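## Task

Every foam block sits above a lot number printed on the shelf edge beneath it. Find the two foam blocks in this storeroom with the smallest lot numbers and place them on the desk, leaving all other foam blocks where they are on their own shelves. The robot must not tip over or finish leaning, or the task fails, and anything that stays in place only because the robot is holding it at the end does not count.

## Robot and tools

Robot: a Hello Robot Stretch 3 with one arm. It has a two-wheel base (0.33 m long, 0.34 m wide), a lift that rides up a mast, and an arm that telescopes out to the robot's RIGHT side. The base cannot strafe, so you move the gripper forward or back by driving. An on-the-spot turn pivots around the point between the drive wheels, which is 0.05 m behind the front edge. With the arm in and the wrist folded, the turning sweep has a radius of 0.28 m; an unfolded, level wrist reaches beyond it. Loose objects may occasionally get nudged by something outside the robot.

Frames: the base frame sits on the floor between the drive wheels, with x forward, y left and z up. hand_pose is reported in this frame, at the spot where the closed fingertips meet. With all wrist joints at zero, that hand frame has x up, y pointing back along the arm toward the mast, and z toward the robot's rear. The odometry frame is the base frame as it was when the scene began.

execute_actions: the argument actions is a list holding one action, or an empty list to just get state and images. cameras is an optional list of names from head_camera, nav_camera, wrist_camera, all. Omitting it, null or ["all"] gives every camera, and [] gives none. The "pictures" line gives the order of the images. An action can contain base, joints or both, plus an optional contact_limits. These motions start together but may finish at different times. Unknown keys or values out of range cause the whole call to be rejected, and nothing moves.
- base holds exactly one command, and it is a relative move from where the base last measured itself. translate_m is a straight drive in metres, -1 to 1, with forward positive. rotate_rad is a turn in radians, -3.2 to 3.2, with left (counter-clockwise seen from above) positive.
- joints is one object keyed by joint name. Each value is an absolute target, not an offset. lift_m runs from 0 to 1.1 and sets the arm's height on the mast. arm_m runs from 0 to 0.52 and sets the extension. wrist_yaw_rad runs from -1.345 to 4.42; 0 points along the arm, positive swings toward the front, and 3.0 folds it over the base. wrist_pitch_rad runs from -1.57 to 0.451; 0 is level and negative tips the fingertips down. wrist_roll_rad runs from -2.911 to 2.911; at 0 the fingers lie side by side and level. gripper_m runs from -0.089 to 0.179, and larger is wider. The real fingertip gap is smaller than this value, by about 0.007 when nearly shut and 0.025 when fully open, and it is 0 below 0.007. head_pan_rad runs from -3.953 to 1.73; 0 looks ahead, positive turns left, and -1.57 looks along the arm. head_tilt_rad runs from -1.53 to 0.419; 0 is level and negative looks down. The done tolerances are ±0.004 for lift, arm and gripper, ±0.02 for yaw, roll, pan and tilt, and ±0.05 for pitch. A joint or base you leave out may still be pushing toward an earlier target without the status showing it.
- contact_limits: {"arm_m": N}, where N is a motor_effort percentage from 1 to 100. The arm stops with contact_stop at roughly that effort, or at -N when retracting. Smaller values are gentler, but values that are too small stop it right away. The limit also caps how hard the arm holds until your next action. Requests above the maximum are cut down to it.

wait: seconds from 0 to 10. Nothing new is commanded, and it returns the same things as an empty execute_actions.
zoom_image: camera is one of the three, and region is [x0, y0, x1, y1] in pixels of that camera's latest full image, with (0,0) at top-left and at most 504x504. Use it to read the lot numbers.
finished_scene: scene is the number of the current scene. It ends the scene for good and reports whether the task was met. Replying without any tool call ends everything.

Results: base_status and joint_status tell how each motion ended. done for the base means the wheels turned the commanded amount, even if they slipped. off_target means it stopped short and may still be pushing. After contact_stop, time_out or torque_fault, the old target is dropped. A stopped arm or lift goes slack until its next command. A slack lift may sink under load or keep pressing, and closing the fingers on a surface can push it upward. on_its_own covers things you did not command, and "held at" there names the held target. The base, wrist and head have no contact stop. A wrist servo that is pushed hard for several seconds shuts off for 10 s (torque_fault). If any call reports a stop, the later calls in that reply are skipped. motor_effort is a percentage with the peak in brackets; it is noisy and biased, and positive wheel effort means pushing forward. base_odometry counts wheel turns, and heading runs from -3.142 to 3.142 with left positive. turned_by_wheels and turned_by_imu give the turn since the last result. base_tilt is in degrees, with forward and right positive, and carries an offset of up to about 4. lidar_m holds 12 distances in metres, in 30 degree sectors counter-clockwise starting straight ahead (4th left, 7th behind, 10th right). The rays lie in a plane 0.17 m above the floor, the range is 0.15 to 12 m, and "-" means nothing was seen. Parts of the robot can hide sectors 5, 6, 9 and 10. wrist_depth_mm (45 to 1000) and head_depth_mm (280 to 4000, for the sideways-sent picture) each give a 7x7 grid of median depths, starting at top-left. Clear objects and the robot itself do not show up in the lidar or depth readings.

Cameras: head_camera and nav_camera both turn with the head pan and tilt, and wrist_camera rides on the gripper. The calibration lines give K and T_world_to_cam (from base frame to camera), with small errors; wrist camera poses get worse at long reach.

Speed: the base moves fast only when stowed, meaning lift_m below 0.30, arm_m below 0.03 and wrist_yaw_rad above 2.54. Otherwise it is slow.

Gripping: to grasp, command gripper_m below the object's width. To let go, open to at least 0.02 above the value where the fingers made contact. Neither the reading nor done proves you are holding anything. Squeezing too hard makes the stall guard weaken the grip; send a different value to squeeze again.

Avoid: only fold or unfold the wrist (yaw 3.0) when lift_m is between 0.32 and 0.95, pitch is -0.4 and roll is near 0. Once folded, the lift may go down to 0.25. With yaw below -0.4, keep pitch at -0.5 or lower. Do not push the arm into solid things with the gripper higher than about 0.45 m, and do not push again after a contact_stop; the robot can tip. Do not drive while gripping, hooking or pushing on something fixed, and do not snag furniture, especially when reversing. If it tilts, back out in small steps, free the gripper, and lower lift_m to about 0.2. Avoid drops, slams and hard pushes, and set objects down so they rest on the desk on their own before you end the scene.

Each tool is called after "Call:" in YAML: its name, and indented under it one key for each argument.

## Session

Call:
execute_actions:
  actions: []

Scene clock: 0.00 s.
base_odometry: x=+0.000 y=+0.000 heading=+0.000 (m, m, rad; odometry frame)
turned_by_wheels: +0.000 (rad since the last result)
turned_by_imu: +0.000 (rad since the last result)
base_tilt: forward=+0.0 right=+3.4 (deg)
lidar_m: 0.97 1.18 2.01 1.96 1.13 0.74 0.68 0.69 0.86 2.34 2.37 1.55
head_depth_mm: 1629 1639 1663 1680 1695 1453 989 / 1602 1615 1631 1660 1666 1430 980 / 1576 1591 1599 1630 1658 1421 973 / 1548 1567 1593 1608 1623 1408 970 / 1540 1546 1556 1579 1598 1392 957 / 1518 1536 1550 1564 1585 1370 954 / 1496 1515 1535 1541 1567 1357 943
base_status: not commanded
joint_positions: lift_m=+0.527 arm_m=-0.002 wrist_yaw_rad=+3.015 wrist_pitch_rad=-0.374 wrist_roll_rad=-0.007 gripper_m=+0.037 head_pan_rad=-0.005 head_tilt_rad=-0.002
joint_status: not commanded
motor_effort: left_wheel=+0 right_wheel=+1 lift_m=+26 arm_m=+0 wrist_yaw_rad=+1 wrist_pitch_rad=+6 wrist_roll_rad=+1 gripper_m=+0 head_pan_rad=+0 head_tilt_rad=+1 (%)
hand_pose: x=+0.0077 y=+0.0845 z=+0.5497 quat_wxyz=(+0.175, +0.699, +0.088, +0.688) (m; base frame)
wrist_depth_mm: - - - - - - - / - - - - - - - / - - - - - - - / - - - - - - - / 914 932 - 940 991 961 976 / 790 787 - 800 822 801 823 / 691 686 688 695 701 699 718
pictures: head_camera (sideways: a quarter turn clockwise sets it upright), nav_camera (sideways: a quarter turn counterclockwise sets it upright), wrist_camera
camera_calibration (this result's frames):
head_camera: T_world_to_cam=[[-0.0377884, -0.017767, -0.999128, 1.3228], [-0.00367023, 0.999838, -0.0176408, 0.0299671], [0.999279, 0.00300041, -0.0378474, 0.00726957], [0, 0, 0, 1]] pos_world=[0.0428322, -0.00648183, 1.32245]
nav_camera: T_world_to_cam=[[0.00552899, 0.0432936, 0.999047, -1.2672], [0.0332275, -0.998519, 0.0430868, -0.00404165], [0.999433, 0.0329576, -0.00695934, -0.0400675], [0, 0, 0, 1]] pos_world=[0.0471854, 0.0521463, 1.26588]
wrist_camera: T_world_to_cam=[[0.993341, -0.107702, 0.040911, -0.0187069], [-0.0224174, -0.528998, -0.848327, 0.543773], [0.113008, 0.841761, -0.52789, 0.380102], [0, 0, 0, 1]] pos_world=[-0.0121823, -0.034315, 0.662714]
Images, in order (width x height): head_camera 896x504, nav_camera 672x504, wrist_camera 644x364.

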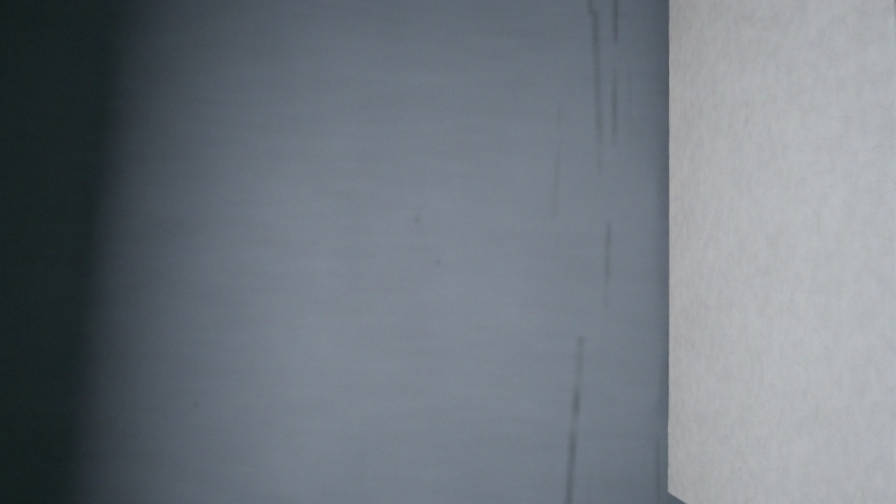

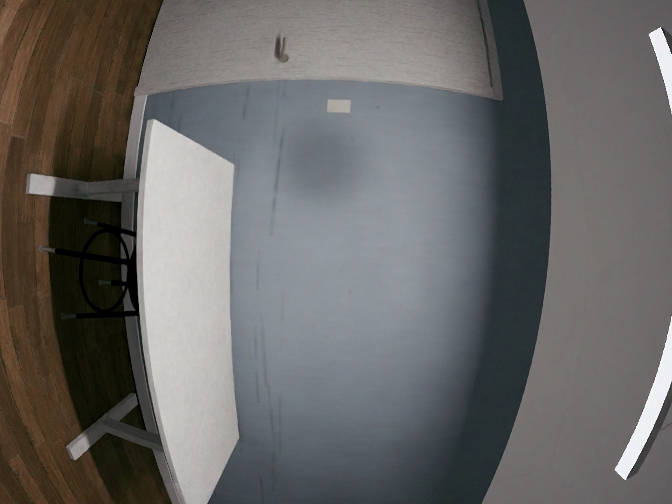

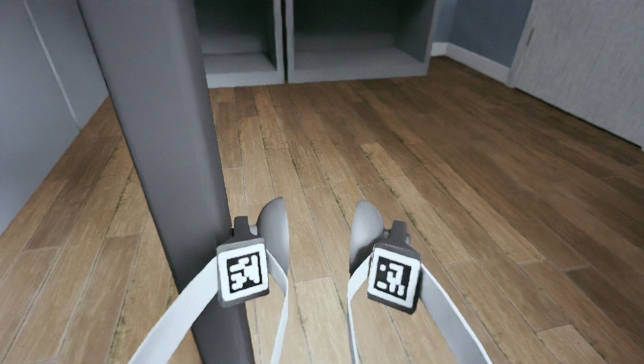

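Similar layout: shelves to the left, shelf backs behind.

Call:
execute_actions:
  actions:
    - {"joints":{"lift_m":0.29,"head_pan_rad":1.6,"head_tilt_rad":-0.3}}
  cameras: ["head_camera","nav_camera"]

Call:
execute_actions:
  actions:
    - {"joints":{"head_pan_rad":-1.9}}
  cameras: ["nav_camera"]

Scene clock: 7.27 s.
base_odometry: x=+0.000 y=+0.000 heading=+0.000 (m, m, rad; odometry frame)
turned_by_wheels: +0.000 (rad since the last result)
turned_by_imu: +0.001 (rad since the last result)
base_tilt: forward=+0.1 right=+3.5 (deg)
lidar_m: 0.97 1.18 2.01 1.95 1.13 0.74 0.68 0.69 0.86 2.35 2.37 1.55
head_depth_mm: 2186 2320 2441 2560 2508 1945 1527 / 2171 2306 2430 2560 2449 1922 1516 / 2110 2255 2377 2532 2446 1923 1513 / 2092 2193 2241 2214 2259 1896 1503 / 2105 2235 2365 2492 2407 1886 1505 / 2102 2222 2350 2478 2406 1870 1485 / 2077 2191 2315 2403 2388 1873 1476
base_status: not commanded
joint_positions: lift_m=+0.291 arm_m=-0.002 wrist_yaw_rad=+3.015 wrist_pitch_rad=-0.374 wrist_roll_rad=-0.007 gripper_m=+0.037 head_pan_rad=+1.593 head_tilt_rad=-0.296
joint_status: all done
motor_effort: left_wheel=-1(0) right_wheel=+1(1) lift_m=+10(20) arm_m=-1(0) wrist_yaw_rad=+0(0) wrist_pitch_rad=+6(6) wrist_roll_rad=+1(1) gripper_m=+0(0) head_pan_rad=+2(30) head_tilt_rad=-1(18) (%)
hand_pose: x=+0.0077 y=+0.0844 z=+0.3134 quat_wxyz=(+0.175, +0.699, +0.088, +0.688) (m; base frame)
wrist_depth_mm: - - - - - - - / - - - - - - - / 925 904 947 963 979 996 - / 729 734 744 739 756 772 777 / 596 593 - 610 627 621 630 / 504 511 - 533 529 526 528 / 450 - - - 444 458 458
pictures: head_camera (sideways: a quarter turn clockwise sets it upright), nav_camera (sideways: a quarter turn counterclockwise sets it upright)
camera_calibration (this result's frames):
head_camera: T_world_to_cam=[[0.0251136, -0.324998, -0.945381, 1.25207], [-0.999274, -0.0352488, -0.0144276, 0.0318508], [-0.0286347, 0.945058, -0.325647, 0.388154], [0, 0, 0, 1]] pos_world=[0.0114984, 0.0412159, 1.31055]
nav_camera: T_world_to_cam=[[-0.0497952, 0.293429, 0.954683, -1.20873], [0.997028, 0.070862, 0.0302238, 0.00683934], [-0.0587822, 0.953351, -0.296086, 0.34274], [0, 0, 0, 1]] pos_world=[-0.0468607, 0.0274395, 1.25522]
Images, in order (width x height): head_camera 896x504, nav_camera 672x504.

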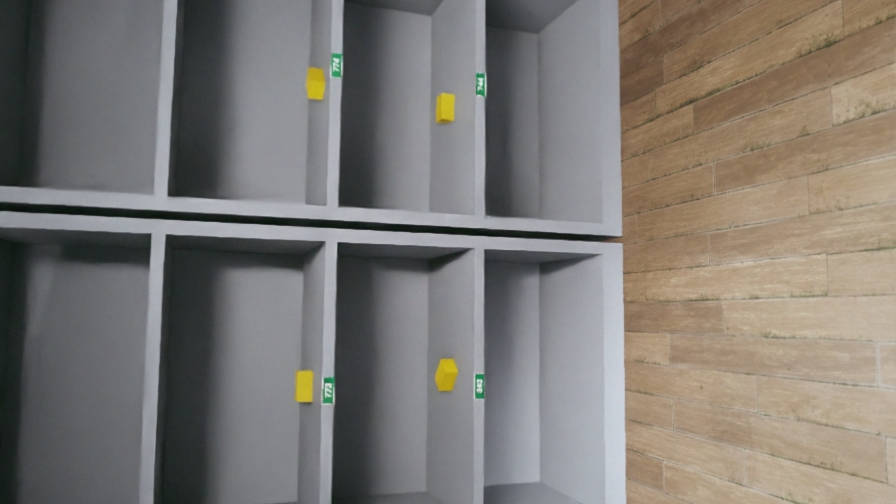

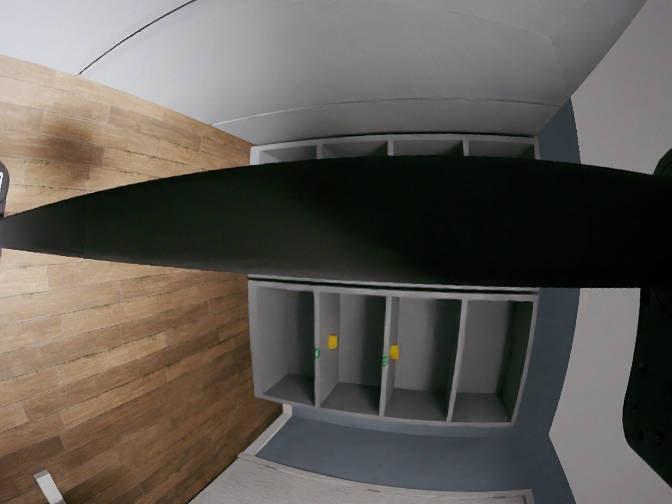

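Scene clock: 9.30 s.
base_odometry: x=+0.000 y=+0.000 heading=+0.000 (m, m, rad; odometry frame)
turned_by_wheels: +0.000 (rad since the last result)
turned_by_imu: +0.000 (rad since the last result)
base_tilt: forward=+0.0 right=+3.5 (deg)
lidar_m: 0.98 1.18 2.01 1.95 1.13 0.74 0.68 0.69 0.86 2.34 2.36 1.54
head_depth_mm: 884 912 942 967 998 1027 1054 / 1017 1049 1088 1125 1165 1200 1260 / 1192 1251 1299 1341 1412 1462 1465 / 2271 2425 2554 2735 2475 1773 1519 / 2167 2323 2466 2668 2571 1901 1497 / 2092 2213 2383 2534 2549 1891 1482 / 1998 2146 2263 2388 2468 1879 1483
base_status: not commanded
joint_positions: lift_m=+0.291 arm_m=-0.002 wrist_yaw_rad=+3.015 wrist_pitch_rad=-0.374 wrist_roll_rad=-0.007 gripper_m=+0.037 head_pan_rad=-1.893 head_tilt_rad=-0.296
joint_status: all done
motor_effort: left_wheel=-1(1) right_wheel=+1(1) lift_m=+10(10) arm_m=+0(0) wrist_yaw_rad=+0(0) wrist_pitch_rad=+5(5) wrist_roll_rad=+1(1) gripper_m=+0(0) head_pan_rad=-3(32) head_tilt_rad=-1(1) (%)
hand_pose: x=+0.0077 y=+0.0844 z=+0.3134 quat_wxyz=(+0.175, +0.699, +0.088, +0.688) (m; base frame)
wrist_depth_mm: - - - - - - - / - - - - - - - / 911 905 950 940 965 985 - / 730 739 742 749 759 750 775 / 599 596 - 609 629 624 627 / 510 512 - 535 528 526 533 / 457 - - - 450 455 455
pictures: nav_camera (sideways: a quarter turn counterclockwise sets it upright)
camera_calibration (this result's frames):
nav_camera: T_world_to_cam=[[-0.0521504, -0.293234, 0.954617, -1.20863], [-0.962516, 0.269537, 0.030213, 0.0188068], [-0.266164, -0.917259, -0.296299, 0.344282], [0, 0, 0, 1]] pos_world=[0.0467071, -0.0436834, 1.25522]
Images, in order (width x height): nav_camera 672x504.

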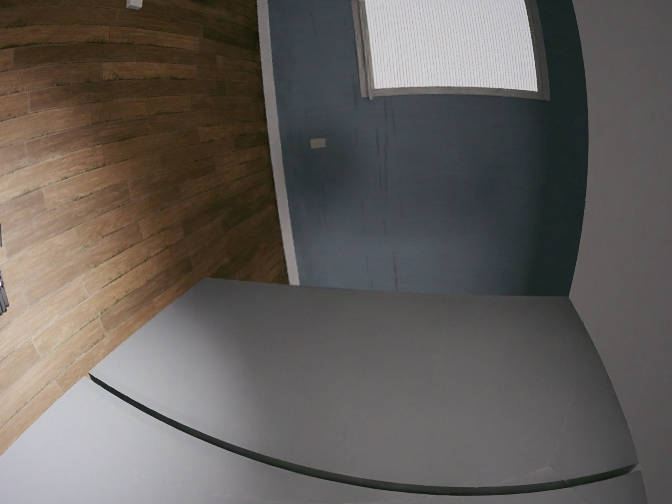

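Call:
execute_actions:
  actions:
    - {"base":{"rotate_rad":-1.49},"joints":{"head_pan_rad":-3.3}}
  cameras: ["head_camera"]

Call:
zoom_image:
  camera: "head_camera"
  region: [250,0,550,504]

Call:
execute_actions:
  actions:
    - {"base":{"translate_m":1.0},"joints":{"head_pan_rad":-1.57}}
  cameras: []

Call:
execute_actions:
  actions:
    - {"base":{"translate_m":0.85}}
  cameras: ["nav_camera"]

Scene clock: 25.53 s.
base_odometry: x=+0.000 y=+0.000 heading=-1.490 (m, m, rad; odometry frame)
turned_by_wheels: -1.490 (rad since the last result)
turned_by_imu: -1.467 (rad since the last result)
base_tilt: forward=+0.0 right=+3.4 (deg)
lidar_m: 2.34 2.40 1.13 0.98 1.65 2.16 1.96 1.02 0.72 0.68 0.70 0.93
head_depth_mm: 2204 2341 2374 2392 2466 1949 1519 / 2230 2395 2552 2626 2488 1938 1523 / 2216 2339 2475 2594 2445 1908 1510 / 2133 2200 2404 2566 2342 1922 1505 / 2073 2176 2316 2310 2293 1892 1489 / 2075 2200 2305 2435 2375 1872 1494 / 2043 2186 2269 2396 2376 1862 1488
base_status: done
joint_positions: lift_m=+0.291 arm_m=-0.002 wrist_yaw_rad=+3.015 wrist_pitch_rad=-0.374 wrist_roll_rad=-0.007 gripper_m=+0.037 head_pan_rad=-3.293 head_tilt_rad=-0.297
joint_status: all done
motor_effort: left_wheel=+3(13) right_wheel=-1(7) lift_m=+10(10) arm_m=+0(0) wrist_yaw_rad=+0(0) wrist_pitch_rad=+6(5) wrist_roll_rad=+1(1) gripper_m=+0(0) head_pan_rad=-2(28) head_tilt_rad=-1(1) (%)
hand_pose: x=+0.0077 y=+0.0844 z=+0.3134 quat_wxyz=(+0.175, +0.699, +0.088, +0.688) (m; base frame)
wrist_depth_mm: - - - - - - - / - - - - - - - / 930 906 944 953 971 987 - / 717 728 743 750 760 747 769 / 593 599 - 606 626 627 631 / 509 508 - 535 529 526 529 / 452 - - - 451 457 457
pictures: head_camera (sideways: a quarter turn clockwise sets it upright)
camera_calibration (this result's frames):
head_camera: T_world_to_cam=[[0.325281, -0.0315075, -0.945092, 1.24986], [-0.137813, -0.990353, -0.0144158, 0.0265806], [-0.935521, 0.134935, -0.326486, 0.394777], [0, 0, 0, 1]] pos_world=[-0.0335722, 0.0124352, 1.31051]
Images, in order (width x height): head_camera 896x504.

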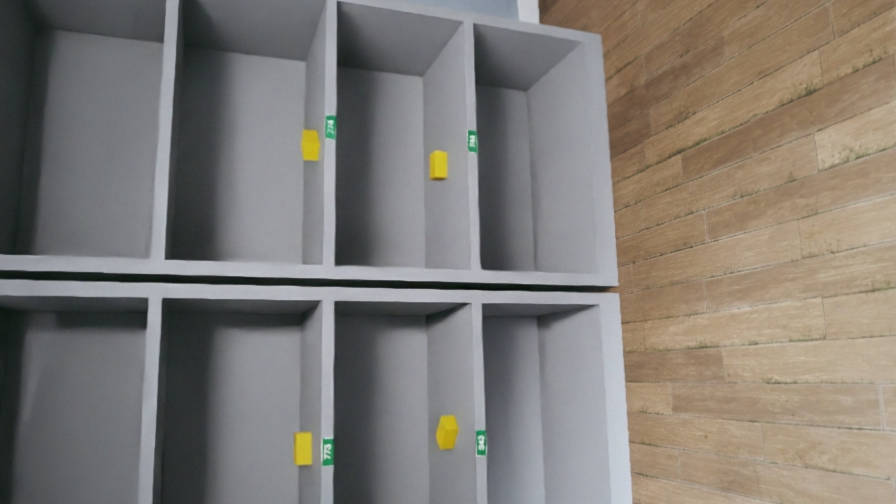

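Region (250, 0, 550, 504) of head_camera's 896x504 image, scaled by 1.000; it fills the left 300 columns of this view, and the rest is white.

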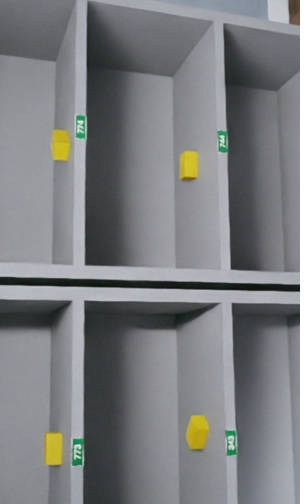

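Scene clock: 30.57 s.
base_odometry: x=+0.081 y=-0.997 heading=-1.490 (m, m, rad; odometry frame)
turned_by_wheels: +0.000 (rad since the last result)
turned_by_imu: +0.004 (rad since the last result)
base_tilt: forward=+0.1 right=+3.4 (deg)
lidar_m: 1.35 1.38 1.74 1.19 1.36 1.68 2.95 0.94 0.67 0.64 0.66 1.42
head_depth_mm: 531 565 599 643 691 749 817 / 529 563 598 641 688 746 805 / 527 560 600 638 687 743 807 / 529 558 595 639 685 739 805 / 526 558 596 635 682 737 804 / 523 557 593 633 681 736 797 / 523 556 593 631 679 734 798
base_status: done
joint_positions: lift_m=+0.291 arm_m=-0.002 wrist_yaw_rad=+3.015 wrist_pitch_rad=-0.374 wrist_roll_rad=-0.007 gripper_m=+0.037 head_pan_rad=-1.577 head_tilt_rad=-0.297
joint_status: all done
motor_effort: left_wheel=+2(14) right_wheel=-1(3) lift_m=+10(10) arm_m=+0(0) wrist_yaw_rad=+0(0) wrist_pitch_rad=+6(6) wrist_roll_rad=+1(1) gripper_m=+0(0) head_pan_rad=+3(32) head_tilt_rad=-1(1) (%)
hand_pose: x=+0.0077 y=+0.0844 z=+0.3134 quat_wxyz=(+0.175, +0.699, +0.088, +0.688) (m; base frame)
wrist_depth_mm: - - - - - - - / - - - - - - - / 934 901 945 968 973 975 - / 721 722 728 752 762 760 761 / 594 599 - 617 634 614 630 / 507 516 - 536 522 519 526 / 454 - - - 454 452 460
pictures: none
No camera images: the call's "cameras" was empty. Leave "cameras" out to get every camera's image.

Scene clock: 35.10 s.
base_odometry: x=+0.150 y=-1.844 heading=-1.490 (m, m, rad; odometry frame)
turned_by_wheels: +0.000 (rad since the last result)
turned_by_imu: +0.004 (rad since the last result)
base_tilt: forward=+0.0 right=+3.4 (deg)
lidar_m: 0.50 0.52 0.68 1.69 1.74 1.86 2.79 0.89 0.80 2.07 0.74 0.53
head_depth_mm: 1835 1960 2077 2215 2356 1937 1399 / 1829 1940 2075 2203 2353 1927 1532 / 1826 1933 2066 2202 2334 1906 1516 / 1825 1921 2066 2211 2335 1904 1508 / 1815 1935 2046 2212 2331 1885 1496 / 1802 1926 2049 2186 2308 1874 1475 / 1651 1688 1728 1772 1797 1727 1486
base_status: done
joint_positions: lift_m=+0.291 arm_m=-0.002 wrist_yaw_rad=+3.015 wrist_pitch_rad=-0.374 wrist_roll_rad=-0.007 gripper_m=+0.037 head_pan_rad=-1.577 head_tilt_rad=-0.297
joint_status: not commanded
motor_effort: left_wheel=+1(14) right_wheel=-1(3) lift_m=+10(11) arm_m=+0(0) wrist_yaw_rad=+0(1) wrist_pitch_rad=+6(6) wrist_roll_rad=+1(1) gripper_m=+0(0) head_pan_rad=+2(3) head_tilt_rad=-1(1) (%)
hand_pose: x=+0.0077 y=+0.0844 z=+0.3134 quat_wxyz=(+0.175, +0.699, +0.088, +0.688) (m; base frame)
wrist_depth_mm: - - - - - 720 527 / - - - - - 731 531 / 918 911 938 958 949 731 536 / 722 724 742 744 751 702 548 / 603 602 - 621 621 620 539 / 506 505 - 536 531 522 516 / 455 - - - 449 459 458
pictures: nav_camera (sideways: a quarter turn counterclockwise sets it upright)
camera_calibration (this result's frames):
nav_camera: T_world_to_cam=[[0.0415087, -0.29559, 0.954413, -1.20893], [-0.998628, -0.0427906, 0.030179, 0.0190713], [0.0319193, -0.954356, -0.296961, 0.343326], [0, 0, 0, 1]] pos_world=[0.0582675, -0.0288769, 1.2552]
Images, in order (width x height): nav_camera 672x504.

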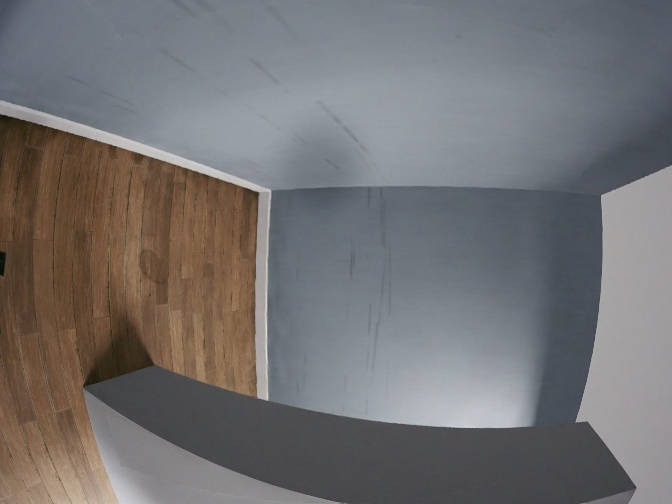

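Call:
execute_actions:
  actions:
    - {"base":{"rotate_rad":-1.56}}
  cameras: []

Call:
execute_actions:
  actions:
    - {"base":{"translate_m":0.8}}
  cameras: []

Call:
execute_actions:
  actions:
    - {"base":{"translate_m":0.78}}
  cameras: []

Call:
execute_actions:
  actions:
    - {"base":{"rotate_rad":-1.59},"joints":{"head_pan_rad":-0.6,"head_tilt_rad":-0.55}}
  cameras: ["nav_camera","head_camera"]

Scene clock: 44.37 s.
base_odometry: x=+0.150 y=-1.844 heading=-3.050 (m, m, rad; odometry frame)
turned_by_wheels: -1.560 (rad since the last result)
turned_by_imu: -1.536 (rad since the last result)
base_tilt: forward=+0.1 right=+3.4 (deg)
lidar_m: 2.07 0.73 0.52 0.50 0.52 0.69 1.69 1.45 2.13 2.60 0.87 0.80
head_depth_mm: 3785 3973 - - 2663 1951 1514 / 3850 - - - 2664 1955 1517 / 3819 3994 - - 2628 1924 1513 / 3844 - - - 2590 1894 1508 / 3802 - - 3963 2555 1897 1500 / 3204 2898 3060 3130 2542 1889 1479 / 1872 1921 1975 2034 2065 1825 1487
base_status: done
joint_positions: lift_m=+0.291 arm_m=-0.001 wrist_yaw_rad=+3.015 wrist_pitch_rad=-0.374 wrist_roll_rad=-0.007 gripper_m=+0.037 head_pan_rad=-1.577 head_tilt_rad=-0.297
joint_status: not commanded
motor_effort: left_wheel=+2(15) right_wheel=-1(5) lift_m=+11(11) arm_m=+0(0) wrist_yaw_rad=+0(0) wrist_pitch_rad=+6(6) wrist_roll_rad=+1(1) gripper_m=+0(1) head_pan_rad=+2(2) head_tilt_rad=-1(1) (%)
hand_pose: x=+0.0077 y=+0.0844 z=+0.3134 quat_wxyz=(+0.175, +0.699, +0.088, +0.688) (m; base frame)
wrist_depth_mm: 459 - 481 498 521 536 555 / 494 - 528 547 567 581 618 / 537 550 579 599 623 650 674 / 572 593 624 639 676 704 727 / 591 600 - 611 629 612 626 / 508 511 - 534 534 517 524 / 452 - - - 452 453 455
pictures: none
No camera images: the call's "cameras" was empty. Leave "cameras" out to get every camera's image.

Scene clock: 48.83 s.
base_odometry: x=-0.647 y=-1.917 heading=-3.050 (m, m, rad; odometry frame)
turned_by_wheels: +0.000 (rad since the last result)
turned_by_imu: +0.004 (rad since the last result)
base_tilt: forward=+0.1 right=+3.5 (deg)
lidar_m: 1.27 0.75 0.54 0.52 0.54 0.72 1.89 2.16 0.53 0.50 0.52 1.33
head_depth_mm: 407 432 460 491 532 1736 1493 / 407 431 459 491 527 572 621 / 407 432 459 492 528 571 620 / 407 431 460 491 528 570 620 / 406 431 460 491 528 570 620 / 406 431 459 490 527 571 621 / 406 431 461 491 528 570 621
base_status: done
joint_positions: lift_m=+0.291 arm_m=-0.001 wrist_yaw_rad=+3.015 wrist_pitch_rad=-0.374 wrist_roll_rad=-0.007 gripper_m=+0.037 head_pan_rad=-1.577 head_tilt_rad=-0.297
joint_status: not commanded
motor_effort: left_wheel=+2(14) right_wheel=-1(5) lift_m=+10(11) arm_m=-1(1) wrist_yaw_rad=+0(0) wrist_pitch_rad=+5(6) wrist_roll_rad=+1(1) gripper_m=+0(0) head_pan_rad=+2(1) head_tilt_rad=-1(1) (%)
hand_pose: x=+0.0077 y=+0.0844 z=+0.3134 quat_wxyz=(+0.175, +0.699, +0.088, +0.688) (m; base frame)
wrist_depth_mm: 476 - 504 517 537 560 577 / 510 - 546 563 581 603 631 / 556 564 595 624 647 668 700 / 599 604 643 669 686 715 739 / 604 600 - 606 625 617 620 / 503 508 - 536 529 521 533 / 453 - - - 453 453 458
pictures: none
No camera images: the call's "cameras" was empty. Leave "cameras" out to get every camera's image.

Scene clock: 53.23 s.
base_odometry: x=-1.424 y=-1.989 heading=-3.049 (m, m, rad; odometry frame)
turned_by_wheels: +0.000 (rad since the last result)
turned_by_imu: +0.003 (rad since the last result)
base_tilt: forward=+0.1 right=+3.5 (deg)
lidar_m: 0.49 0.51 0.56 0.53 0.55 0.74 1.96 0.71 0.72 2.07 0.71 0.52
head_depth_mm: 2033 2166 2219 2082 1555 1653 1489 / 2952 3017 2607 2471 2505 1921 1523 / 3886 - - 3734 2592 1909 1518 / 3852 - - - 2589 1917 1505 / 3767 - - 3636 2555 1889 1497 / 2237 2322 2408 2536 2327 1890 1502 / 1500 1542 1580 1617 1655 1693 1467
base_status: done
joint_positions: lift_m=+0.291 arm_m=-0.001 wrist_yaw_rad=+3.015 wrist_pitch_rad=-0.374 wrist_roll_rad=-0.007 gripper_m=+0.037 head_pan_rad=-1.577 head_tilt_rad=-0.297
joint_status: not commanded
motor_effort: left_wheel=+2(13) right_wheel=-1(4) lift_m=+10(11) arm_m=+0(0) wrist_yaw_rad=+0(0) wrist_pitch_rad=+6(6) wrist_roll_rad=+1(1) gripper_m=+1(0) head_pan_rad=+2(1) head_tilt_rad=-1(1) (%)
hand_pose: x=+0.0077 y=+0.0844 z=+0.3133 quat_wxyz=(+0.175, +0.699, +0.088, +0.688) (m; base frame)
wrist_depth_mm: 488 - 517 528 549 577 522 / 525 - 557 578 603 628 526 / 572 593 606 628 658 679 534 / 610 633 654 679 703 702 546 / 587 589 - 621 631 625 538 / 512 513 - 531 535 527 515 / 452 - - - 452 454 457
pictures: none
No camera images: the call's "cameras" was empty. Leave "cameras" out to get every camera's image.

Scene clock: 55.60 s.
base_odometry: x=-1.424 y=-1.989 heading=+1.644 (m, m, rad; odometry frame)
turned_by_wheels: -1.590 (rad since the last result)
turned_by_imu: -1.566 (rad since the last result)
base_tilt: forward=+0.0 right=+3.5 (deg)
lidar_m: 2.18 0.73 0.52 0.49 0.51 0.56 0.53 0.55 0.74 1.86 0.71 0.71
head_depth_mm: 595 674 781 929 1143 1435 1276 / 595 646 719 826 988 1233 1275 / 1279 1290 879 1344 1015 1147 1242 / 1401 1278 1662 1375 1585 1423 1266 / 1335 1277 1640 1433 1707 1500 1259 / 1255 1333 1520 1724 1770 1492 1257 / 1303 1704 2141 2243 1821 1484 1249
base_status: done
joint_positions: lift_m=+0.291 arm_m=-0.001 wrist_yaw_rad=+3.015 wrist_pitch_rad=-0.374 wrist_roll_rad=-0.007 gripper_m=+0.037 head_pan_rad=-0.607 head_tilt_rad=-0.543
joint_status: all done
motor_effort: left_wheel=+2(15) right_wheel=-1(8) lift_m=+10(10) arm_m=+0(0) wrist_yaw_rad=+0(0) wrist_pitch_rad=+6(6) wrist_roll_rad=+1(1) gripper_m=+0(0) head_pan_rad=+2(27) head_tilt_rad=-2(15) (%)
hand_pose: x=+0.0077 y=+0.0844 z=+0.3133 quat_wxyz=(+0.175, +0.699, +0.088, +0.688) (m; base frame)
wrist_depth_mm: 447 - 478 498 515 534 556 / 485 - 517 540 559 582 614 / 522 540 565 597 612 640 672 / 566 583 624 644 662 703 719 / 593 595 - 613 622 623 630 / 509 510 - 531 532 527 529 / 452 - - - 453 457 458
pictures: head_camera (sideways: a quarter turn clockwise sets it upright), nav_camera (sideways: a quarter turn counterclockwise sets it upright)
camera_calibration (this result's frames):
head_camera: T_world_to_cam=[[-0.459475, 0.297289, -0.83696, 1.11359], [0.556927, 0.830492, -0.0107507, 0.017567], [0.691892, -0.471065, -0.547159, 0.672001], [0, 0, 0, 1]] pos_world=[0.0369299, -0.0290905, 1.29991]
nav_camera: T_world_to_cam=[[0.451118, -0.260594, 0.853571, -1.07985], [-0.524525, -0.851218, 0.0173395, 0.0329025], [0.722056, -0.455542, -0.520688, 0.630253], [0, 0, 0, 1]] pos_world=[0.0493216, 0.0337102, 1.24933]
Images, in order (width x height): head_camera 896x504, nav_camera 672x504.

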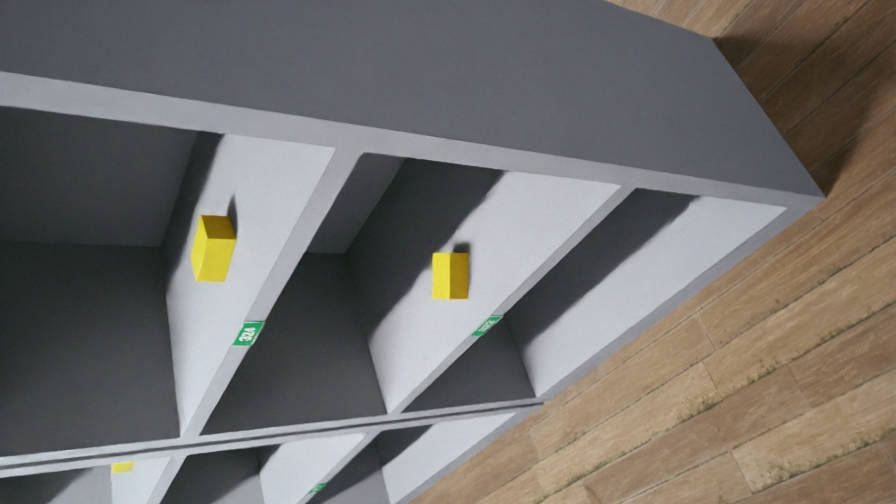

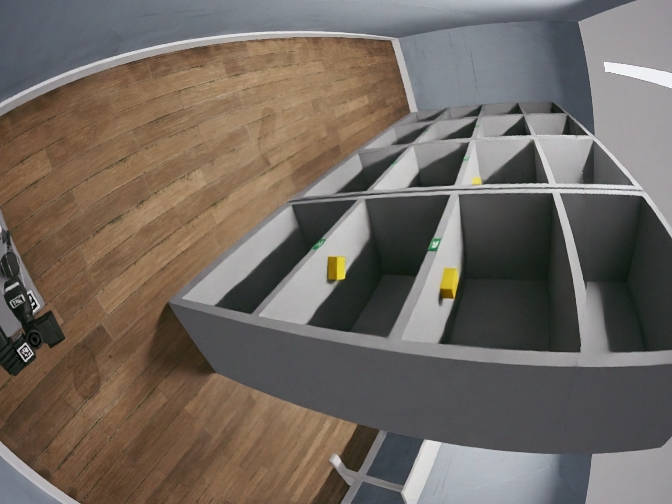

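Call:
execute_actions:
  actions:
    - {"base":{"rotate_rad":0.04},"joints":{"head_pan_rad":-0.85,"head_tilt_rad":-0.7}}
  cameras: []

Call:
execute_actions:
  actions:
    - {"base":{"translate_m":0.5}}
  cameras: ["head_camera"]

Call:
execute_actions:
  actions:
    - {"base":{"translate_m":0.82}}
  cameras: ["head_camera"]

Call:
execute_actions:
  actions:
    - {"base":{"translate_m":0.82}}
  cameras: ["head_camera"]

Call:
execute_actions:
  actions:
    - {"base":{"translate_m":0.82}}
  cameras: ["head_camera"]

Scene clock: 64.53 s.
base_odometry: x=-1.424 y=-1.989 heading=+1.684 (m, m, rad; odometry frame)
turned_by_wheels: +0.040 (rad since the last result)
turned_by_imu: +0.040 (rad since the last result)
base_tilt: forward=+0.0 right=+3.4 (deg)
lidar_m: 1.86 0.70 0.51 0.49 0.51 0.55 0.53 0.56 0.76 2.14 0.71 1.39
head_depth_mm: 834 3006 2449 1967 1616 1383 1188 / 731 860 1042 1355 1587 1380 1187 / 651 750 891 1082 1394 1372 1187 / 611 698 810 972 1190 1341 1192 / 1203 850 1430 1164 1520 1365 1181 / 1197 1543 1423 1698 1552 1354 1172 / 1187 1459 1468 1762 1590 1352 1178
base_status: done
joint_positions: lift_m=+0.291 arm_m=-0.001 wrist_yaw_rad=+3.015 wrist_pitch_rad=-0.374 wrist_roll_rad=-0.007 gripper_m=+0.037 head_pan_rad=-0.843 head_tilt_rad=-0.691
joint_status: all done
motor_effort: left_wheel=-3(8) right_wheel=+3(5) lift_m=+11(10) arm_m=+0(0) wrist_yaw_rad=+0(0) wrist_pitch_rad=+6(6) wrist_roll_rad=+1(1) gripper_m=-1(1) head_pan_rad=-2(16) head_tilt_rad=-3(15) (%)
hand_pose: x=+0.0077 y=+0.0844 z=+0.3133 quat_wxyz=(+0.175, +0.699, +0.088, +0.688) (m; base frame)
wrist_depth_mm: 460 - 481 492 502 528 531 / 497 - 519 537 545 569 585 / 544 551 576 589 606 627 646 / 582 591 607 631 653 681 700 / 601 592 - 607 626 621 632 / 511 511 - 532 535 525 528 / 449 - - - 450 456 454
pictures: none
No camera images: the call's "cameras" was empty. Leave "cameras" out to get every camera's image.

Scene clock: 67.87 s.
base_odometry: x=-1.480 y=-1.492 heading=+1.684 (m, m, rad; odometry frame)
turned_by_wheels: +0.000 (rad since the last result)
turned_by_imu: +0.002 (rad since the last result)
base_tilt: forward=+0.0 right=+3.4 (deg)
lidar_m: 1.83 0.69 0.51 0.49 0.51 0.70 1.03 1.07 1.48 0.52 1.02 1.01
head_depth_mm: 917 786 619 1147 949 861 1131 / 987 707 646 1148 943 1263 1166 / 1049 772 1327 1135 1010 1294 1184 / 1040 770 1344 1125 1474 1327 1190 / 965 847 1259 1200 1501 1364 1183 / 896 975 1125 1321 1532 1356 1179 / 862 1025 1377 1802 1584 1358 1171
base_status: done
joint_positions: lift_m=+0.291 arm_m=-0.001 wrist_yaw_rad=+3.015 wrist_pitch_rad=-0.374 wrist_roll_rad=-0.007 gripper_m=+0.037 head_pan_rad=-0.843 head_tilt_rad=-0.692
joint_status: not commanded
motor_effort: left_wheel=-3(9) right_wheel=+3(9) lift_m=+11(10) arm_m=-1(1) wrist_yaw_rad=+0(0) wrist_pitch_rad=+6(6) wrist_roll_rad=+1(1) gripper_m=+0(1) head_pan_rad=-3(2) head_tilt_rad=-3(3) (%)
hand_pose: x=+0.0077 y=+0.0844 z=+0.3133 quat_wxyz=(+0.175, +0.699, +0.088, +0.688) (m; base frame)
wrist_depth_mm: 457 - 479 486 500 518 529 / 495 - 517 528 549 558 587 / 533 549 564 586 601 625 628 / 581 593 608 623 658 667 693 / 607 599 - 610 619 616 628 / 501 504 - 537 533 523 529 / 453 - - - 450 456 460
pictures: head_camera (sideways: a quarter turn clockwise sets it upright)
camera_calibration (this result's frames):
head_camera: T_world_to_cam=[[-0.455558, 0.484465, -0.746834, 0.996076], [0.734769, 0.678268, -0.00821244, 0.0131758], [0.502575, -0.552491, -0.66496, 0.826402], [0, 0, 0, 1]] pos_world=[0.0287604, -0.0349198, 1.29354]
Images, in order (width x height): head_camera 896x504.

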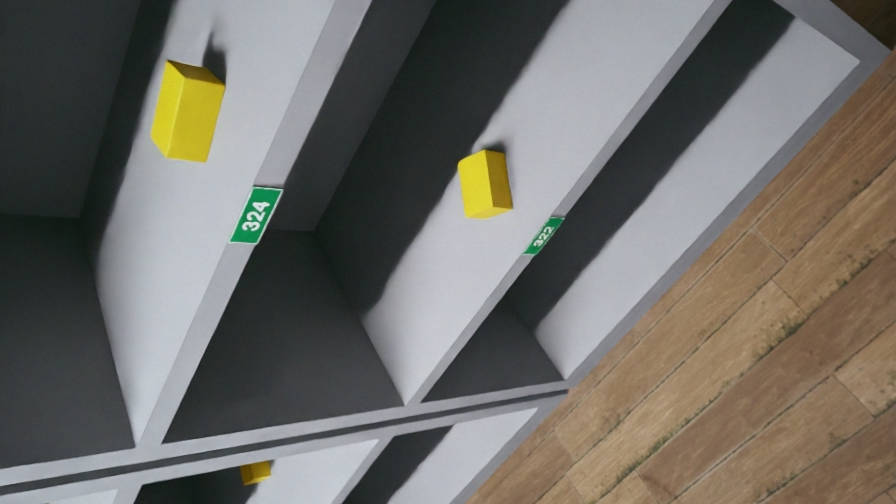

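Scene clock: 72.40 s.
base_odometry: x=-1.572 y=-0.678 heading=+1.683 (m, m, rad; odometry frame)
turned_by_wheels: +0.000 (rad since the last result)
turned_by_imu: +0.003 (rad since the last result)
base_tilt: forward=+0.1 right=+3.4 (deg)
lidar_m: 1.77 0.67 0.49 0.48 0.50 0.69 1.85 0.95 1.02 0.53 1.02 1.11
head_depth_mm: 925 785 619 1148 943 874 1099 / 991 783 1230 1142 943 1283 1156 / 1057 774 1337 1135 1016 1294 1191 / 1124 807 1423 1132 1470 1338 1191 / 1077 850 1381 1194 1500 1365 1182 / 1004 1112 1277 1471 1561 1354 1181 / 945 1058 1277 1777 1595 1350 1165
base_status: done
joint_positions: lift_m=+0.291 arm_m=-0.001 wrist_yaw_rad=+3.015 wrist_pitch_rad=-0.374 wrist_roll_rad=-0.007 gripper_m=+0.037 head_pan_rad=-0.843 head_tilt_rad=-0.692
joint_status: not commanded
motor_effort: left_wheel=-4(10) right_wheel=+3(9) lift_m=+11(11) arm_m=+0(1) wrist_yaw_rad=+0(0) wrist_pitch_rad=+6(6) wrist_roll_rad=+1(1) gripper_m=+1(0) head_pan_rad=-2(2) head_tilt_rad=-3(3) (%)
hand_pose: x=+0.0077 y=+0.0844 z=+0.3133 quat_wxyz=(+0.175, +0.699, +0.088, +0.688) (m; base frame)
wrist_depth_mm: 452 - 468 482 486 501 516 / 485 - 514 523 536 548 562 / 531 540 555 569 594 609 626 / 572 586 598 623 637 652 681 / 589 604 - 613 624 630 620 / 506 511 - 536 525 526 528 / 453 - - - 446 455 457
pictures: head_camera (sideways: a quarter turn clockwise sets it upright)
camera_calibration (this result's frames):
head_camera: T_world_to_cam=[[-0.455597, 0.484538, -0.746762, 0.995982], [0.734789, 0.678246, -0.00821052, 0.0131732], [0.50251, -0.552453, -0.665041, 0.826508], [0, 0, 0, 1]] pos_world=[0.0287587, -0.0349198, 1.29353]
Images, in order (width x height): head_camera 896x504.

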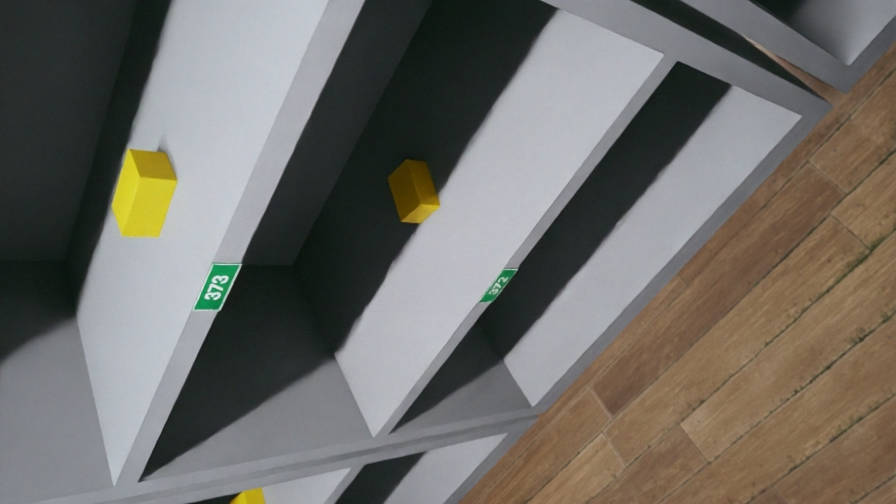

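Scene clock: 76.93 s.
base_odometry: x=-1.664 y=+0.137 heading=+1.683 (m, m, rad; odometry frame)
turned_by_wheels: +0.000 (rad since the last result)
turned_by_imu: +0.003 (rad since the last result)
base_tilt: forward=+0.1 right=+3.4 (deg)
lidar_m: 1.72 0.65 0.49 0.47 0.49 0.67 1.95 0.87 0.97 0.60 0.57 1.23
head_depth_mm: 940 786 614 684 797 1209 1129 / 1006 780 1248 1146 920 1026 1171 / 1072 771 1341 1141 1411 1303 1189 / 1132 809 1423 1139 1487 1335 1184 / 1173 896 1429 1202 1517 1361 1183 / 1099 1263 1363 1638 1588 1358 1181 / 1029 1171 1331 1767 1595 1352 1178
base_status: done
joint_positions: lift_m=+0.291 arm_m=-0.001 wrist_yaw_rad=+3.015 wrist_pitch_rad=-0.374 wrist_roll_rad=-0.007 gripper_m=+0.037 head_pan_rad=-0.843 head_tilt_rad=-0.692
joint_status: not commanded
motor_effort: left_wheel=-3(10) right_wheel=+3(10) lift_m=+11(11) arm_m=-1(1) wrist_yaw_rad=+0(0) wrist_pitch_rad=+5(5) wrist_roll_rad=+0(1) gripper_m=+0(0) head_pan_rad=-2(2) head_tilt_rad=-3(2) (%)
hand_pose: x=+0.0077 y=+0.0844 z=+0.3133 quat_wxyz=(+0.175, +0.699, +0.088, +0.688) (m; base frame)
wrist_depth_mm: 441 - 459 471 480 493 509 / 474 - 494 513 526 538 564 / 518 535 548 560 580 601 612 / 564 573 593 606 625 645 654 / 588 598 - 613 624 632 631 / 504 508 - 532 532 524 535 / 451 - - - 450 454 463
pictures: head_camera (sideways: a quarter turn clockwise sets it upright)
camera_calibration (this result's frames):
head_camera: T_world_to_cam=[[-0.455609, 0.484569, -0.746735, 0.995947], [0.7348, 0.678234, -0.00820979, 0.0131722], [0.502482, -0.552442, -0.665071, 0.826548], [0, 0, 0, 1]] pos_world=[0.0287579, -0.03492, 1.29353]
Images, in order (width x height): head_camera 896x504.

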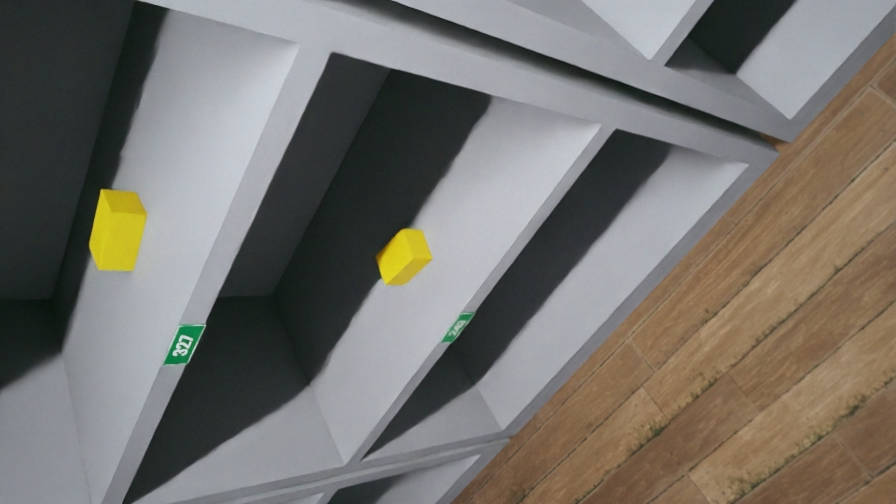

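Scene clock: 81.47 s.
base_odometry: x=-1.756 y=+0.952 heading=+1.683 (m, m, rad; odometry frame)
turned_by_wheels: +0.000 (rad since the last result)
turned_by_imu: +0.003 (rad since the last result)
base_tilt: forward=+0.2 right=+3.4 (deg)
lidar_m: 1.27 0.63 0.47 0.45 0.47 0.65 1.92 0.79 0.80 1.01 0.62 1.31
head_depth_mm: 514 573 630 902 944 1235 1145 / 572 626 682 790 921 1271 1168 / 1090 771 1356 1098 1020 1245 1196 / 1148 810 1433 1138 1507 1345 1187 / 1199 907 1424 1242 1535 1349 1181 / 1179 1415 1417 1721 1574 1358 1176 / 1123 1305 1423 1694 1597 1348 1171
base_status: done
joint_positions: lift_m=+0.291 arm_m=-0.001 wrist_yaw_rad=+3.015 wrist_pitch_rad=-0.374 wrist_roll_rad=-0.007 gripper_m=+0.037 head_pan_rad=-0.843 head_tilt_rad=-0.692
joint_status: not commanded
motor_effort: left_wheel=-5(10) right_wheel=+4(9) lift_m=+10(10) arm_m=+0(0) wrist_yaw_rad=+0(0) wrist_pitch_rad=+6(6) wrist_roll_rad=+1(1) gripper_m=+0(0) head_pan_rad=-3(2) head_tilt_rad=-3(2) (%)
hand_pose: x=+0.0077 y=+0.0844 z=+0.3133 quat_wxyz=(+0.175, +0.699, +0.088, +0.688) (m; base frame)
wrist_depth_mm: 427 - 450 455 471 484 490 / 462 - 485 490 509 518 535 / 501 513 524 543 558 574 593 / 544 565 585 593 610 633 641 / 579 586 - 611 630 619 613 / 508 512 - 532 529 525 531 / 447 - - - 449 453 460
pictures: head_camera (sideways: a quarter turn clockwise sets it upright)
camera_calibration (this result's frames):
head_camera: T_world_to_cam=[[-0.455617, 0.484589, -0.746718, 0.995925], [0.734808, 0.678226, -0.00820933, 0.0131716], [0.502465, -0.552434, -0.665091, 0.826573], [0, 0, 0, 1]] pos_world=[0.0287573, -0.03492, 1.29353]
Images, in order (width x height): head_camera 896x504.

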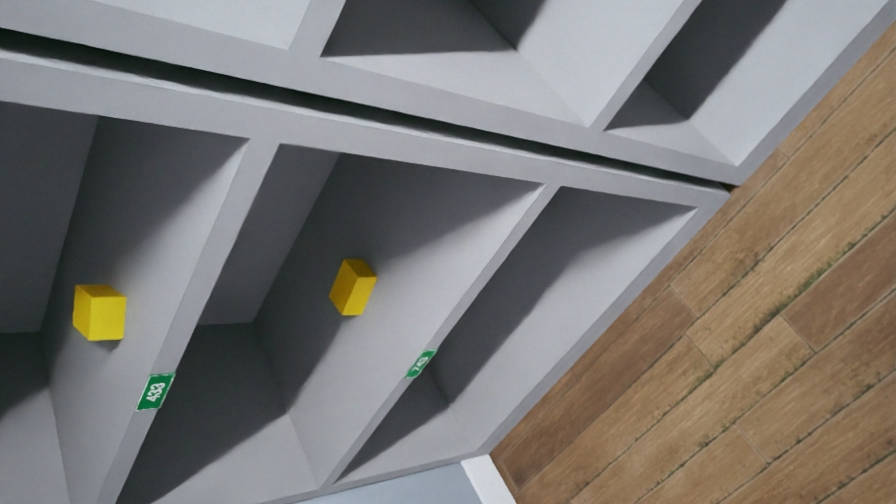

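Call:
zoom_image:
  camera: "head_camera"
  region: [380,320,470,400]

Call:
execute_actions:
  actions:
    - {"joints":{"head_pan_rad":-1.9,"head_tilt_rad":-0.85,"lift_m":0.5,"wrist_pitch_rad":-0.4}}
  cameras: ["head_camera"]

Region (380, 320, 470, 400) of head_camera's 896x504 image, scaled by 5.600, with more detail than that image has.

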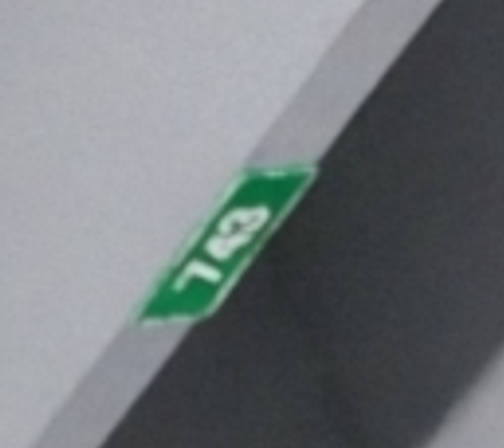

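Scene clock: 87.97 s.
base_odometry: x=-1.756 y=+0.952 heading=+1.683 (m, m, rad; odometry frame)
turned_by_wheels: +0.000 (rad since the last result)
turned_by_imu: +0.001 (rad since the last result)
base_tilt: forward=+0.1 right=+3.5 (deg)
lidar_m: 1.27 0.63 0.47 0.45 0.47 0.66 1.93 0.78 0.80 1.01 0.62 1.31
head_depth_mm: 728 920 1042 1057 1382 1282 1145 / 723 1120 1171 1030 1392 1278 1146 / 719 612 1161 1022 1369 1275 - / 686 610 1151 982 1366 1270 - / 654 587 1149 970 1366 1268 - / 677 582 1135 963 1329 1249 1118 / 701 560 1117 960 1308 1246 1132
base_status: not commanded
joint_positions: lift_m=+0.499 arm_m=-0.001 wrist_yaw_rad=+3.015 wrist_pitch_rad=-0.415 wrist_roll_rad=-0.007 gripper_m=+0.037 head_pan_rad=-1.893 head_tilt_rad=-0.839
joint_status: all done
motor_effort: left_wheel=-4(4) right_wheel=+3(3) lift_m=+38(41) arm_m=-1(1) wrist_yaw_rad=+0(0) wrist_pitch_rad=+5(5) wrist_roll_rad=+1(1) gripper_m=+0(0) head_pan_rad=-3(34) head_tilt_rad=-3(15) (%)
hand_pose: x=+0.0071 y=+0.0795 z=+0.5125 quat_wxyz=(+0.189, +0.697, +0.103, +0.684) (m; base frame)
wrist_depth_mm: 434 - 454 461 470 485 495 / 471 - 493 505 521 531 542 / 518 524 543 558 572 589 597 / 570 584 602 623 642 658 689 / 633 663 - 693 713 744 775 / 690 698 - 736 758 755 754 / 637 638 644 647 655 644 662
pictures: head_camera (sideways: a quarter turn clockwise sets it upright)
camera_calibration (this result's frames):
head_camera: T_world_to_cam=[[0.225814, 0.733506, -0.641075, 0.8541], [0.954355, -0.298623, -0.00551311, 0.00832081], [-0.195483, -0.610569, -0.767458, 0.963964], [0, 0, 0, 1]] pos_world=[-0.0123699, -0.035436, 1.28739]
Images, in order (width x height): head_camera 896x504.

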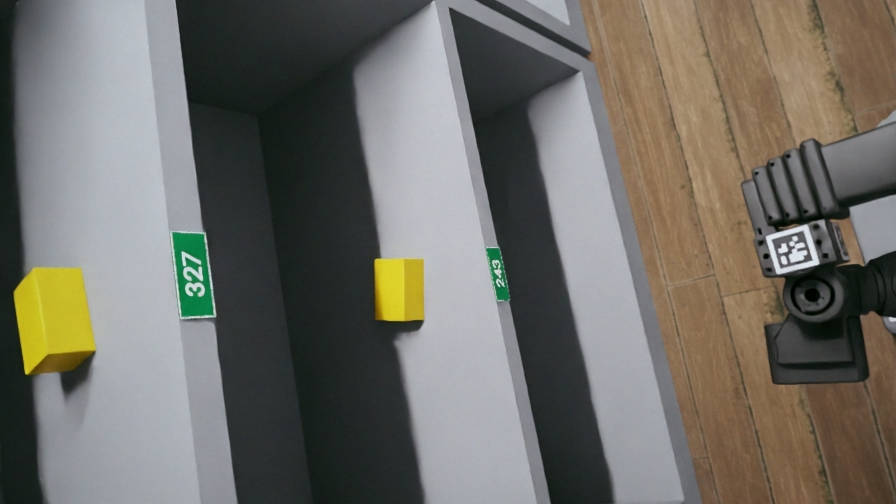

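Call:
execute_actions:
  actions:
    - {"base":{"translate_m":-0.15},"joints":{"wrist_yaw_rad":0,"gripper_m":0.179,"lift_m":0.53,"head_pan_rad":-1.57}}
  cameras: []

Call:
execute_actions:
  actions:
    - {"joints":{"wrist_pitch_rad":-0.15,"arm_m":0.2}}
  cameras: ["wrist_camera"]

Scene clock: 99.00 s.
base_odometry: x=-1.739 y=+0.803 heading=+1.683 (m, m, rad; odometry frame)
turned_by_wheels: +0.000 (rad since the last result)
turned_by_imu: +0.000 (rad since the last result)
base_tilt: forward=+0.0 right=+3.5 (deg)
lidar_m: 1.42 0.64 0.47 0.46 0.48 0.66 1.92 1.41 0.69 1.00 0.70 1.46
head_depth_mm: 731 578 1147 987 1271 1272 1144 / 723 577 1146 982 1348 1276 - / 662 592 1155 974 1376 1280 - / 658 589 1157 962 1361 1310 1137 / 710 585 1151 973 1359 1276 1135 / 707 581 1146 969 1351 1266 1131 / 703 580 1118 966 1306 1268 1126
base_status: done
joint_positions: lift_m=+0.529 arm_m=-0.001 wrist_yaw_rad=+0.002 wrist_pitch_rad=-0.416 wrist_roll_rad=-0.007 gripper_m=+0.179 head_pan_rad=-1.577 head_tilt_rad=-0.839
joint_status: all done
motor_effort: left_wheel=-3(11) right_wheel=+4(5) lift_m=+38(38) arm_m=-1(1) wrist_yaw_rad=-2(1) wrist_pitch_rad=+5(5) wrist_roll_rad=+1(1) gripper_m=+0(85) head_pan_rad=+3(17) head_tilt_rad=-4(3) (%)
hand_pose: x=-0.0210 y=-0.3682 z=+0.5424 quat_wxyz=(+0.695, +0.147, -0.689, -0.145) (m; base frame)
wrist_depth_mm: 495 520 537 401 554 578 478 / 339 344 348 356 361 370 376 / 536 698 846 846 335 331 328 / 555 797 913 910 895 732 488 / 531 784 802 803 804 765 484 / - 684 685 687 692 688 469 / 624 617 619 618 608 607 567
pictures: none
No camera images: the call's "cameras" was empty. Leave "cameras" out to get every camera's image.

Scene clock: 101.73 s.
base_odometry: x=-1.739 y=+0.803 heading=+1.683 (m, m, rad; odometry frame)
turned_by_wheels: +0.000 (rad since the last result)
turned_by_imu: +0.000 (rad since the last result)
base_tilt: forward=+0.1 right=+3.5 (deg)
lidar_m: 1.42 0.64 0.47 0.46 0.48 0.66 1.93 1.40 0.69 1.01 0.70 1.45
head_depth_mm: 727 577 1145 983 1287 1280 1150 / 723 577 1146 978 1346 1273 - / 662 591 1154 980 - 1268 1148 / 655 586 1160 967 1368 1274 1150 / 711 585 1152 972 1357 1280 1136 / 705 583 1147 971 1364 1270 1132 / 702 581 1113 964 1300 1269 1132
base_status: not commanded
joint_positions: lift_m=+0.529 arm_m=+0.200 wrist_yaw_rad=+0.001 wrist_pitch_rad=-0.173 wrist_roll_rad=-0.007 gripper_m=+0.179 head_pan_rad=-1.577 head_tilt_rad=-0.839
joint_status: all done
motor_effort: left_wheel=-3(3) right_wheel=+3(4) lift_m=+38(38) arm_m=+3(3) wrist_yaw_rad=-1(2) wrist_pitch_rad=+8(9) wrist_roll_rad=+1(1) gripper_m=+0(1) head_pan_rad=+3(3) head_tilt_rad=-3(4) (%)
hand_pose: x=-0.0212 y=-0.5930 z=+0.6000 quat_wxyz=(+0.707, +0.062, -0.702, -0.061) (m; base frame)
wrist_depth_mm: 506 509 516 500 506 495 484 / 531 529 535 530 528 521 498 / 505 563 553 546 549 554 489 / 369 371 378 271 392 400 407 / 288 277 269 257 288 300 297 / - 220 222 225 227 229 238 / 179 183 184 187 188 189 185
pictures: wrist_camera
camera_calibration (this result's frames):
wrist_camera: T_world_to_cam=[[-0.998982, -0.0110577, 0.0437404, -0.0516604], [-0.0448534, 0.347957, -0.936437, 0.799892], [-0.00486497, -0.937445, -0.348099, -0.18516], [0, 0, 0, 1]] pos_world=[-0.0166307, -0.452476, 0.686854]
Images, in order (width x height): wrist_camera 644x364.

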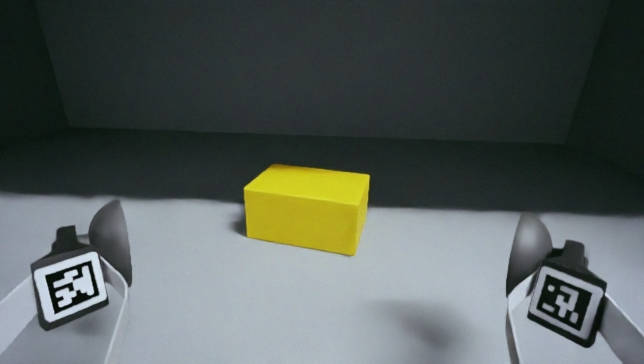

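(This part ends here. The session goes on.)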